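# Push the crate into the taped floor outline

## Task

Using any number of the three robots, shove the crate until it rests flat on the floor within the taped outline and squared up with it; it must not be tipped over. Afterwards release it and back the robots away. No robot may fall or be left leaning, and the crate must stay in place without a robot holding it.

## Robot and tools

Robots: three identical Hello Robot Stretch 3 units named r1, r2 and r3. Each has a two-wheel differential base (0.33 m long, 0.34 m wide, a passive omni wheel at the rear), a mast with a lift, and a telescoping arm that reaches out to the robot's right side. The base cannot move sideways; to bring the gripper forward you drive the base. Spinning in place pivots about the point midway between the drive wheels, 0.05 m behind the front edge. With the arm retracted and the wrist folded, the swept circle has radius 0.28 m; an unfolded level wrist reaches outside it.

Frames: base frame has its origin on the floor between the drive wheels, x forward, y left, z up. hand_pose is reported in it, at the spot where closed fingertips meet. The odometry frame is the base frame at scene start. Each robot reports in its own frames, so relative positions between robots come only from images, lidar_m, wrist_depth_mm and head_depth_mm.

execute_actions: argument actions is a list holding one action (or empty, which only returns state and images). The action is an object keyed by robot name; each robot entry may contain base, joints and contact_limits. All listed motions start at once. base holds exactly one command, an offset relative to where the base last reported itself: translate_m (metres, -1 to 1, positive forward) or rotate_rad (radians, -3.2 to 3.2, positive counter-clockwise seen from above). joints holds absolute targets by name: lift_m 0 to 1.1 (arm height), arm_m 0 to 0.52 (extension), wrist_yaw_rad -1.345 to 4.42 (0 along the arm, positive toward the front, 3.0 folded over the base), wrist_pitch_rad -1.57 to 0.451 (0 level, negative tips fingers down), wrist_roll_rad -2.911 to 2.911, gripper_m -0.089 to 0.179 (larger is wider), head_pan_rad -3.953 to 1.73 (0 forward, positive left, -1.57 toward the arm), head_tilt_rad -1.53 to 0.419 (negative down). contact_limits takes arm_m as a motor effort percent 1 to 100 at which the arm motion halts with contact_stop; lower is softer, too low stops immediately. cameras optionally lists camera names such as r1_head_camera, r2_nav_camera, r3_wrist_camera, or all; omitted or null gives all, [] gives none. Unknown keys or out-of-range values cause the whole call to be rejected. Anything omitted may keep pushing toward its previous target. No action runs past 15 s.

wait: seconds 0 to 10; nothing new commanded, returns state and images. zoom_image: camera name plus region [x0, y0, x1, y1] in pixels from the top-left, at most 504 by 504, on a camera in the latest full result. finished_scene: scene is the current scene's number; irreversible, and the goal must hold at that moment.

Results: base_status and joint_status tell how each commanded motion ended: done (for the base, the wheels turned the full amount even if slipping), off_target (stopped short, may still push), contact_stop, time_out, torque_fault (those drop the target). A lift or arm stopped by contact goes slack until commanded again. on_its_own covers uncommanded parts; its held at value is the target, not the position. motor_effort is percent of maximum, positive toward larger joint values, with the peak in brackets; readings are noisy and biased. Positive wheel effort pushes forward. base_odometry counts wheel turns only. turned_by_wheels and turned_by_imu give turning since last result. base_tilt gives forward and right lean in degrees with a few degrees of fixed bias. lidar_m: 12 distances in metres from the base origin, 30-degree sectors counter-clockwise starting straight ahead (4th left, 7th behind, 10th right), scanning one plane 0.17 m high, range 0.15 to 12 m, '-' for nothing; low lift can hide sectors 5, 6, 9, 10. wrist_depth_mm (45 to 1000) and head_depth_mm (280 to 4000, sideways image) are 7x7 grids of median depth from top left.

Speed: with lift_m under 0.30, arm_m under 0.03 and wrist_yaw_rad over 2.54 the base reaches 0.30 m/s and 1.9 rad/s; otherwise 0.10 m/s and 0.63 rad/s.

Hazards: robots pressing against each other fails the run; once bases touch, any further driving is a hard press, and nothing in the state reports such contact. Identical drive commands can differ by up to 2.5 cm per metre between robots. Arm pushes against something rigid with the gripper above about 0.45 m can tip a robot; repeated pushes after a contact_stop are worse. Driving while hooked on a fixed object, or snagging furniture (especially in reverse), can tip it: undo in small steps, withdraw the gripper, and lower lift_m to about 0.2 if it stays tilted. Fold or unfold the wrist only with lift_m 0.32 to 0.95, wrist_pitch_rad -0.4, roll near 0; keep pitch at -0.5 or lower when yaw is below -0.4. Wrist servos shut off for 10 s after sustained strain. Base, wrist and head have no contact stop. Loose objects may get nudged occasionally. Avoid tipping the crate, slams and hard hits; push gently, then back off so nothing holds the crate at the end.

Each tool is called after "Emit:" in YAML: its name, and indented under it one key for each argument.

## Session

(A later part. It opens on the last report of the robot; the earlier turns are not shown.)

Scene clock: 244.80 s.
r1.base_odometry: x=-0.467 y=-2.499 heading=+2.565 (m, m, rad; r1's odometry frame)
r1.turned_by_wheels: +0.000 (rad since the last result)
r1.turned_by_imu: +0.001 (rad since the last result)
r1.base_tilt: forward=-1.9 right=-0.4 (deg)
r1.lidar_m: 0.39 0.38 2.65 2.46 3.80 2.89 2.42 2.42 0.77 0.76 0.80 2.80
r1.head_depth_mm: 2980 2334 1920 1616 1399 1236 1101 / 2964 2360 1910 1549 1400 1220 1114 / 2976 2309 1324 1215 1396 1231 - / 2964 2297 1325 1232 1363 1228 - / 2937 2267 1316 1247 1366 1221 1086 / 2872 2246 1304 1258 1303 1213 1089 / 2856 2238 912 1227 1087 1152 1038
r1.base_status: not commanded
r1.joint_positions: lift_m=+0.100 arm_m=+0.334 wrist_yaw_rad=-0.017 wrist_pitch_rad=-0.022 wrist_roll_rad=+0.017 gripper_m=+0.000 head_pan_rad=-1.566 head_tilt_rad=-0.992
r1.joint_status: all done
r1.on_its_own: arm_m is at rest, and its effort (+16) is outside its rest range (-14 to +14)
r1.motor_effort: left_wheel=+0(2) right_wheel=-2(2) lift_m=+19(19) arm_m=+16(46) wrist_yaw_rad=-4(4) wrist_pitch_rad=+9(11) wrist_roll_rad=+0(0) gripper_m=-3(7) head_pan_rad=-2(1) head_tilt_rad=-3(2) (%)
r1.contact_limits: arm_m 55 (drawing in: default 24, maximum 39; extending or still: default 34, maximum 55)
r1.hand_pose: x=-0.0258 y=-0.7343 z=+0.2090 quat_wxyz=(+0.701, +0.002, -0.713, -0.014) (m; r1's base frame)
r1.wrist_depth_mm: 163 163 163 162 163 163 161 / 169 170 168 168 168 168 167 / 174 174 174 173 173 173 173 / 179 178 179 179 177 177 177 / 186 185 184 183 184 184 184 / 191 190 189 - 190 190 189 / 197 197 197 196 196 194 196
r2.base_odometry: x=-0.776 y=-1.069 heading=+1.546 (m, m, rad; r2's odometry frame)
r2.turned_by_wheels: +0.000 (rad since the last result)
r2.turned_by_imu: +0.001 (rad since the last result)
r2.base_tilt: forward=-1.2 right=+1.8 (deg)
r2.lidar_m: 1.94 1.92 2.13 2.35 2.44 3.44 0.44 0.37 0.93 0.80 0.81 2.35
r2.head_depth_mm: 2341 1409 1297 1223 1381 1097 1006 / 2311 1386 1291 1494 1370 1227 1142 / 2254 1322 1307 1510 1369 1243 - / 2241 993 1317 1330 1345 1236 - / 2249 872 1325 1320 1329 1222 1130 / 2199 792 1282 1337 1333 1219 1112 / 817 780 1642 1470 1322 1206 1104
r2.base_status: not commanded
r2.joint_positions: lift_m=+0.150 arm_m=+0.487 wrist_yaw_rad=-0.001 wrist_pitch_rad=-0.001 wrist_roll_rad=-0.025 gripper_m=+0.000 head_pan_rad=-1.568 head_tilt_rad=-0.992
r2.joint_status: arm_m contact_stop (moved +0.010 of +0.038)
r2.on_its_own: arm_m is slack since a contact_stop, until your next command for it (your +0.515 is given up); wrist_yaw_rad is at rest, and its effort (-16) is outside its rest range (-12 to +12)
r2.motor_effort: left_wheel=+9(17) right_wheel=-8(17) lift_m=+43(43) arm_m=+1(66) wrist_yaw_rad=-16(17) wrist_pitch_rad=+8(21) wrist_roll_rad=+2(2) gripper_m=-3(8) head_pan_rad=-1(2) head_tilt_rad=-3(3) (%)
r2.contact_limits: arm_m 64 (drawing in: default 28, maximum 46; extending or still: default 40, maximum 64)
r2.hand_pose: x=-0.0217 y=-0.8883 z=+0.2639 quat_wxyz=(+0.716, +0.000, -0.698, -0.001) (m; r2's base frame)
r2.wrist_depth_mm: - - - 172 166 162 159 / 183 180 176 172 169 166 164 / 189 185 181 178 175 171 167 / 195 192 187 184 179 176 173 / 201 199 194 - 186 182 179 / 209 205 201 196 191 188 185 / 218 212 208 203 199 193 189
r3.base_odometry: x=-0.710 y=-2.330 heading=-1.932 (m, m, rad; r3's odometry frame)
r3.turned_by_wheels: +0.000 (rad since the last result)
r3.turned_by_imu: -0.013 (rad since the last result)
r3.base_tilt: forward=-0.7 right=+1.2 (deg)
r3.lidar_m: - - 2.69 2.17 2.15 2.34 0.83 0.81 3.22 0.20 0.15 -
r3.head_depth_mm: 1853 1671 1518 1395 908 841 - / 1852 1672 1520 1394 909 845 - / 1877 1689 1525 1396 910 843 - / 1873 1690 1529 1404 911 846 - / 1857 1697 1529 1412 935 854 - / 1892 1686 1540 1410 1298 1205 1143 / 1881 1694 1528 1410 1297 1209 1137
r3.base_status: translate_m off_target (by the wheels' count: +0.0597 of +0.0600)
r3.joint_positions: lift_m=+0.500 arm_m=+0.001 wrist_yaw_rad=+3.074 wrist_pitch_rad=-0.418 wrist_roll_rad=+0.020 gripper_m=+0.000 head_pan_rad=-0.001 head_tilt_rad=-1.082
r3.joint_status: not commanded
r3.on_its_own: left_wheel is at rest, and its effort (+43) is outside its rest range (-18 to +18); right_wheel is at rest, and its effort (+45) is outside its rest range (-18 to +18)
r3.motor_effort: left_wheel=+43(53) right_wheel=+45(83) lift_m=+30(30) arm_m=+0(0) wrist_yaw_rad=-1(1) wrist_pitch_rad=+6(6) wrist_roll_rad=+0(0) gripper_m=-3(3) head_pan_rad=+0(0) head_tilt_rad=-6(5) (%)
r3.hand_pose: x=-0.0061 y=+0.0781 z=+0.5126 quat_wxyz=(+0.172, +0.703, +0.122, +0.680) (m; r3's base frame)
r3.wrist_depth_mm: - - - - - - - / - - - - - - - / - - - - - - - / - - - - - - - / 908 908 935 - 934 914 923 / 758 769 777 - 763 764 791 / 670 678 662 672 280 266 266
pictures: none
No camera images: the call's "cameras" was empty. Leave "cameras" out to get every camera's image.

Emit:
execute_actions:
  actions:
    - {"r1":{"base":{"translate_m":-0.33},"joints":{"arm_m":0.0}},"r2":{"joints":{"arm_m":0.0,"wrist_yaw_rad":-0.02}}}
  cameras: []

Emit:
execute_actions:
  actions:
    - {"r1":{"base":{"rotate_rad":-0.65}},"r2":{"base":{"rotate_rad":-1.19}}}
  cameras: []

Emit:
execute_actions:
  actions:
    - {"r1":{"base":{"translate_m":0.25}},"r2":{"base":{"translate_m":0.35}}}
  cameras: ["r1_nav_camera","r2_nav_camera"]

Scene clock: 266.93 s.
r1.base_odometry: x=-0.190 y=-2.679 heading=+2.565 (m, m, rad; r1's odometry frame)
r1.turned_by_wheels: +0.000 (rad since the last result)
r1.turned_by_imu: +0.002 (rad since the last result)
r1.base_tilt: forward=-1.9 right=-0.4 (deg)
r1.lidar_m: 0.71 0.69 3.02 2.48 3.68 2.51 2.10 2.10 2.37 0.74 0.78 1.03
r1.head_depth_mm: 2898 2344 1905 1611 1396 1232 1103 / 2953 2316 1903 1613 1388 1227 1117 / 2950 2282 1877 1600 1389 1225 - / 2915 2286 1873 1580 1384 1246 - / 2910 2271 1317 1213 1378 1214 1092 / 2867 2242 1311 1230 1364 1207 1087 / 2848 2279 1298 1247 1366 1210 1087
r1.base_status: done
r1.joint_positions: lift_m=+0.100 arm_m=+0.000 wrist_yaw_rad=-0.020 wrist_pitch_rad=-0.021 wrist_roll_rad=+0.017 gripper_m=+0.000 head_pan_rad=-1.566 head_tilt_rad=-0.992
r1.joint_status: all done
r1.motor_effort: left_wheel=+1(4) right_wheel=-1(11) lift_m=+19(19) arm_m=-2(15) wrist_yaw_rad=-1(14) wrist_pitch_rad=+8(9) wrist_roll_rad=+0(0) gripper_m=-3(3) head_pan_rad=-1(1) head_tilt_rad=-3(3) (%)
r1.hand_pose: x=-0.0265 y=-0.4009 z=+0.2094 quat_wxyz=(+0.701, +0.001, -0.713, -0.015) (m; r1's base frame)
r1.wrist_depth_mm: - - - - - - - / 461 469 471 - - - - / 478 478 485 - - - - / 492 491 495 - - - - / 509 503 507 947 803 782 793 / 518 524 512 - 556 554 560 / 436 435 425 425 434 429 427
r2.base_odometry: x=-0.776 y=-1.069 heading=+1.546 (m, m, rad; r2's odometry frame)
r2.turned_by_wheels: +0.000 (rad since the last result)
r2.turned_by_imu: -0.002 (rad since the last result)
r2.base_tilt: forward=-1.1 right=+1.9 (deg)
r2.lidar_m: 1.94 1.93 2.13 2.35 2.43 3.44 0.69 2.82 0.93 0.80 0.80 2.36
r2.head_depth_mm: 2332 1399 1280 1528 1381 1260 1155 / 2287 1387 1290 1513 1373 1248 1158 / 2271 1314 1295 1506 1371 1236 - / 2254 988 1322 1351 1352 1254 - / 2216 872 1319 1315 1328 1223 1124 / 2197 792 1258 1330 1339 1221 1116 / 817 781 1650 1463 1331 1207 1108
r2.base_status: not commanded
r2.joint_positions: lift_m=+0.150 arm_m=+0.000 wrist_yaw_rad=-0.019 wrist_pitch_rad=-0.001 wrist_roll_rad=-0.025 gripper_m=+0.000 head_pan_rad=-1.568 head_tilt_rad=-0.992
r2.joint_status: all done
r2.motor_effort: left_wheel=+0(9) right_wheel=+0(7) lift_m=+43(43) arm_m=-4(3) wrist_yaw_rad=+0(16) wrist_pitch_rad=+8(8) wrist_roll_rad=+2(2) gripper_m=-3(3) head_pan_rad=-1(1) head_tilt_rad=-3(4) (%)
r2.hand_pose: x=-0.0264 y=-0.4015 z=+0.2639 quat_wxyz=(+0.716, -0.006, -0.698, -0.008) (m; r2's base frame)
r2.wrist_depth_mm: - - - - - - - / - - - - - - - / - - 671 673 662 657 645 / - - 702 688 698 679 666 / - - 536 598 702 694 687 / 739 687 434 - 689 648 633 / 549 513 395 406 484 501 492
r3.base_odometry: x=-0.710 y=-2.330 heading=-1.932 (m, m, rad; r3's odometry frame)
r3.turned_by_wheels: +0.000 (rad since the last result)
r3.turned_by_imu: +0.000 (rad since the last result)
r3.base_tilt: forward=-0.7 right=+1.3 (deg)
r3.lidar_m: - - 2.70 2.17 2.16 2.35 0.82 4.57 1.02 0.20 0.15 -
r3.head_depth_mm: 1855 1671 1509 1395 904 841 - / 1854 1678 1520 1402 906 845 - / 1848 1673 1531 1402 909 842 - / 1867 1686 1528 1407 910 849 - / 1876 1680 1531 1409 932 856 - / 1895 1701 1539 1407 1299 1205 1135 / 1885 1706 1538 1416 1310 1212 1140
r3.base_status: not commanded
r3.joint_positions: lift_m=+0.500 arm_m=+0.001 wrist_yaw_rad=+3.074 wrist_pitch_rad=-0.418 wrist_roll_rad=+0.020 gripper_m=+0.000 head_pan_rad=-0.001 head_tilt_rad=-1.082
r3.joint_status: not commanded
r3.on_its_own: left_wheel is at rest, and its effort (+43) is outside its rest range (-18 to +18); right_wheel is at rest, and its effort (+45) is outside its rest range (-18 to +18)
r3.motor_effort: left_wheel=+43(43) right_wheel=+45(45) lift_m=+30(30) arm_m=+0(0) wrist_yaw_rad=-1(1) wrist_pitch_rad=+6(6) wrist_roll_rad=+0(0) gripper_m=-3(3) head_pan_rad=+0(0) head_tilt_rad=-5(6) (%)
r3.hand_pose: x=-0.0061 y=+0.0781 z=+0.5126 quat_wxyz=(+0.172, +0.703, +0.122, +0.680) (m; r3's base frame)
r3.wrist_depth_mm: - - - - - - - / - - - - - - - / - - - - - - - / - - - - - - - / 906 905 926 - 920 922 938 / 773 760 775 - 760 769 771 / 674 676 658 672 282 267 267
pictures: none
No camera images: the call's "cameras" was empty. Leave "cameras" out to get every camera's image.

Scene clock: 269.77 s.
r1.base_odometry: x=-0.190 y=-2.679 heading=+1.915 (m, m, rad; r1's odometry frame)
r1.turned_by_wheels: -0.650 (rad since the last result)
r1.turned_by_imu: -0.653 (rad since the last result)
r1.base_tilt: forward=-1.9 right=-0.4 (deg)
r1.lidar_m: 0.98 0.72 0.70 2.85 3.76 3.70 2.75 2.12 2.10 2.25 0.74 0.75
r1.head_depth_mm: 1895 2144 1905 1621 1399 1228 1108 / 2031 2245 1899 1606 1400 1226 1120 / 2199 2314 1884 1595 1390 1227 - / 2343 2271 1860 1600 1385 1238 - / 2541 2261 1883 1585 1366 1218 1085 / 2685 2249 1872 1580 1374 1215 1088 / 2776 2264 1848 1568 1373 1200 1087
r1.base_status: done
r1.joint_positions: lift_m=+0.100 arm_m=+0.000 wrist_yaw_rad=-0.020 wrist_pitch_rad=-0.021 wrist_roll_rad=+0.017 gripper_m=+0.000 head_pan_rad=-1.566 head_tilt_rad=-0.992
r1.joint_status: not commanded
r1.motor_effort: left_wheel=+2(6) right_wheel=-3(7) lift_m=+19(19) arm_m=-3(2) wrist_yaw_rad=+0(0) wrist_pitch_rad=+8(8) wrist_roll_rad=+0(0) gripper_m=-3(2) head_pan_rad=-1(1) head_tilt_rad=-3(4) (%)
r1.hand_pose: x=-0.0265 y=-0.4009 z=+0.2094 quat_wxyz=(+0.701, +0.001, -0.713, -0.015) (m; r1's base frame)
r1.wrist_depth_mm: - - - - - - - / - - - - - - - / - - - - - - - / - - - - - - - / 814 804 797 960 787 779 794 / 582 561 559 - 562 553 548 / 439 433 433 428 431 427 430
r2.base_odometry: x=-0.776 y=-1.069 heading=+0.356 (m, m, rad; r2's odometry frame)
r2.turned_by_wheels: -1.190 (rad since the last result)
r2.turned_by_imu: -1.209 (rad since the last result)
r2.base_tilt: forward=-1.3 right=+1.8 (deg)
r2.lidar_m: 0.80 2.64 1.98 1.93 2.02 2.83 2.35 3.85 0.67 0.69 0.97 0.83
r2.head_depth_mm: 2323 762 1700 1538 1377 1260 1151 / 2290 1975 1681 1159 1370 1250 1152 / 2282 1950 1440 1309 1338 1246 - / 2234 1922 1599 1378 1362 1250 - / 2224 1914 1656 1492 1344 1223 1129 / 2193 1891 1658 1488 1334 1218 1115 / 2154 1881 1648 1470 1327 1208 1114
r2.base_status: done
r2.joint_positions: lift_m=+0.150 arm_m=+0.000 wrist_yaw_rad=-0.019 wrist_pitch_rad=-0.001 wrist_roll_rad=-0.025 gripper_m=+0.000 head_pan_rad=-1.568 head_tilt_rad=-0.992
r2.joint_status: not commanded
r2.motor_effort: left_wheel=+3(8) right_wheel=-2(6) lift_m=+43(43) arm_m=-4(4) wrist_yaw_rad=+0(1) wrist_pitch_rad=+8(7) wrist_roll_rad=+2(2) gripper_m=-1(2) head_pan_rad=-1(1) head_tilt_rad=-4(3) (%)
r2.hand_pose: x=-0.0264 y=-0.4015 z=+0.2639 quat_wxyz=(+0.716, -0.006, -0.698, -0.008) (m; r2's base frame)
r2.wrist_depth_mm: - - - - - 382 - / - - - - - 383 - / - - - - 638 376 - / - - - - - 409 - / 747 - - - 494 414 869 / 699 725 710 - 391 377 602 / 553 538 532 520 455 383 481
r3.base_odometry: x=-0.710 y=-2.330 heading=-1.932 (m, m, rad; r3's odometry frame)
r3.turned_by_wheels: +0.000 (rad since the last result)
r3.turned_by_imu: +0.000 (rad since the last result)
r3.base_tilt: forward=-0.7 right=+1.2 (deg)
r3.lidar_m: - - 2.70 2.17 2.15 2.35 0.82 1.12 1.02 0.20 0.15 -
r3.head_depth_mm: 1849 1661 1516 1396 907 839 - / 1867 1671 1526 1395 908 845 - / 1850 1674 1529 1399 910 844 - / 1886 1687 1530 1406 909 847 - / 1889 1691 1536 1408 937 855 - / 1883 1690 1537 1416 1304 1201 1134 / 1884 1700 1536 1415 1306 1212 1140
r3.base_status: not commanded
r3.joint_positions: lift_m=+0.500 arm_m=+0.001 wrist_yaw_rad=+3.074 wrist_pitch_rad=-0.418 wrist_roll_rad=+0.020 gripper_m=+0.000 head_pan_rad=-0.001 head_tilt_rad=-1.082
r3.joint_status: not commanded
r3.on_its_own: left_wheel is at rest, and its effort (+43) is outside its rest range (-18 to +18); right_wheel is at rest, and its effort (+45) is outside its rest range (-18 to +18)
r3.motor_effort: left_wheel=+43(42) right_wheel=+45(45) lift_m=+30(30) arm_m=+0(0) wrist_yaw_rad=-1(0) wrist_pitch_rad=+6(6) wrist_roll_rad=+0(0) gripper_m=-3(3) head_pan_rad=+0(0) head_tilt_rad=-5(5) (%)
r3.hand_pose: x=-0.0061 y=+0.0781 z=+0.5126 quat_wxyz=(+0.172, +0.703, +0.122, +0.680) (m; r3's base frame)
r3.wrist_depth_mm: - - - - - - - / - - - - - - - / - - - - - - - / - - - - - - - / 919 907 913 - 896 908 911 / 766 764 779 - 779 767 779 / 670 669 660 677 279 269 268
pictures: none
No camera images: the call's "cameras" was empty. Leave "cameras" out to get every camera's image.

Scene clock: 274.47 s.
r1.base_odometry: x=-0.275 y=-2.444 heading=+1.915 (m, m, rad; r1's odometry frame)
r1.turned_by_wheels: +0.000 (rad since the last result)
r1.turned_by_imu: +0.002 (rad since the last result)
r1.base_tilt: forward=-1.9 right=-0.6 (deg)
r1.lidar_m: 0.78 0.61 2.52 2.70 2.62 3.90 2.95 2.29 2.25 2.40 0.60 0.61
r1.head_depth_mm: 2057 2264 1906 1611 1404 1231 1102 / 2174 2333 1884 1607 1385 1228 1116 / 2349 2306 1901 1606 1392 1226 - / 2500 2309 1881 1585 1388 1244 - / 2643 2270 1877 1579 1386 1218 1093 / 2767 2275 1847 1577 1294 1214 1087 / 2846 2244 1862 1106 1073 1216 1086
r1.base_status: done
r1.joint_positions: lift_m=+0.100 arm_m=+0.000 wrist_yaw_rad=-0.020 wrist_pitch_rad=-0.021 wrist_roll_rad=+0.017 gripper_m=+0.000 head_pan_rad=-1.566 head_tilt_rad=-0.992
r1.joint_status: not commanded
r1.motor_effort: left_wheel=+2(6) right_wheel=-3(3) lift_m=+19(19) arm_m=-2(2) wrist_yaw_rad=+0(0) wrist_pitch_rad=+8(8) wrist_roll_rad=+0(0) gripper_m=-2(2) head_pan_rad=-1(0) head_tilt_rad=-3(3) (%)
r1.hand_pose: x=-0.0265 y=-0.4009 z=+0.2094 quat_wxyz=(+0.701, +0.001, -0.713, -0.015) (m; r1's base frame)
r1.wrist_depth_mm: - - - - - - - / - - - - - - - / - - - - - - - / - - - - - - - / 735 820 805 953 796 778 787 / 540 561 564 - 553 549 547 / 414 435 430 433 430 426 426
r2.base_odometry: x=-0.448 y=-0.947 heading=+0.356 (m, m, rad; r2's odometry frame)
r2.turned_by_wheels: +0.000 (rad since the last result)
r2.turned_by_imu: -0.001 (rad since the last result)
r2.base_tilt: forward=-1.0 right=+1.9 (deg)
r2.lidar_m: 0.46 2.63 1.97 1.91 2.01 2.81 2.69 3.90 0.60 0.94 0.63 0.50
r2.head_depth_mm: 2352 1985 1748 1148 1327 1255 1153 / 2310 1960 1708 1279 1246 1258 1153 / 2268 1935 1712 1317 1339 1247 - / 2252 1940 1685 1514 1359 1250 - / 2219 1906 1686 1497 1341 1225 1124 / 2192 1889 1606 1460 1341 1216 1116 / 2158 1862 1180 1294 1321 1066 1076
r2.base_status: done
r2.joint_positions: lift_m=+0.150 arm_m=+0.000 wrist_yaw_rad=-0.019 wrist_pitch_rad=-0.001 wrist_roll_rad=-0.025 gripper_m=+0.000 head_pan_rad=-1.568 head_tilt_rad=-0.992
r2.joint_status: not commanded
r2.motor_effort: left_wheel=+2(10) right_wheel=-2(1) lift_m=+43(43) arm_m=-4(4) wrist_yaw_rad=-1(0) wrist_pitch_rad=+8(8) wrist_roll_rad=+2(2) gripper_m=-2(2) head_pan_rad=-1(1) head_tilt_rad=-3(3) (%)
r2.hand_pose: x=-0.0264 y=-0.4015 z=+0.2639 quat_wxyz=(+0.716, -0.006, -0.698, -0.008) (m; r2's base frame)
r2.wrist_depth_mm: - - - - - - - / - - - - - - - / 438 559 - - - 477 394 / 440 559 - - 544 - - / 448 564 946 - 542 480 459 / 447 572 702 - 443 374 323 / 453 521 526 513 487 371 296
r3.base_odometry: x=-0.710 y=-2.330 heading=-1.932 (m, m, rad; r3's odometry frame)
r3.turned_by_wheels: +0.000 (rad since the last result)
r3.turned_by_imu: +0.000 (rad since the last result)
r3.base_tilt: forward=-0.7 right=+1.3 (deg)
r3.lidar_m: - - 2.69 2.17 2.15 2.35 0.50 0.88 0.77 0.20 0.15 -
r3.head_depth_mm: 1873 1675 1520 1395 907 845 - / 1844 1678 1525 1386 911 842 - / 1870 1680 1534 1399 910 846 - / 1870 1674 1518 1404 909 849 - / 1850 1692 1535 1398 935 856 - / 1879 1692 1544 1403 1303 1206 1137 / 1890 1702 1543 1417 1309 1216 1142
r3.base_status: not commanded
r3.joint_positions: lift_m=+0.500 arm_m=+0.001 wrist_yaw_rad=+3.074 wrist_pitch_rad=-0.418 wrist_roll_rad=+0.020 gripper_m=+0.000 head_pan_rad=-0.001 head_tilt_rad=-1.082
r3.joint_status: not commanded
r3.on_its_own: left_wheel is at rest, and its effort (+43) is outside its rest range (-18 to +18); right_wheel is at rest, and its effort (+45) is outside its rest range (-18 to +18)
r3.motor_effort: left_wheel=+43(43) right_wheel=+45(45) lift_m=+30(30) arm_m=+0(0) wrist_yaw_rad=+0(1) wrist_pitch_rad=+6(6) wrist_roll_rad=+0(0) gripper_m=-3(3) head_pan_rad=+0(0) head_tilt_rad=-5(6) (%)
r3.hand_pose: x=-0.0061 y=+0.0781 z=+0.5126 quat_wxyz=(+0.172, +0.703, +0.122, +0.680) (m; r3's base frame)
r3.wrist_depth_mm: - - - - - - - / - - - - - - - / - - - - - - - / - - - - - - - / 905 924 912 - 940 908 918 / 773 762 774 - 756 785 766 / 661 675 655 668 280 267 269
pictures: r1_nav_camera (sideways: a quarter turn counterclockwise sets it upright), r2_nav_camera (sideways: a quarter turn counterclockwise sets it upright)
Images, in order (width x height): r1_nav_camera 672x504, r2_nav_camera 672x504.

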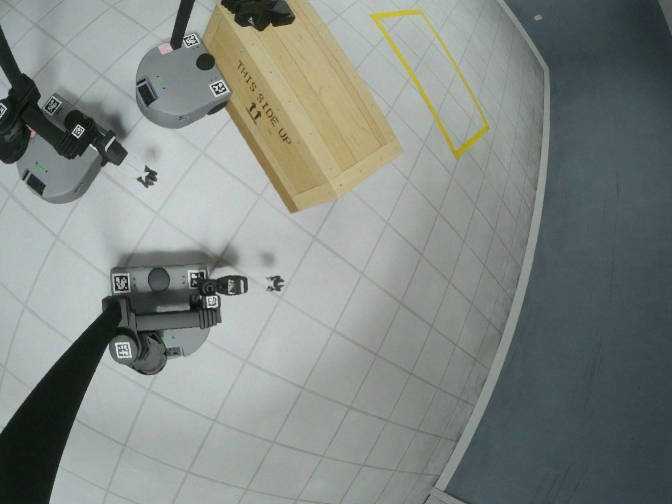

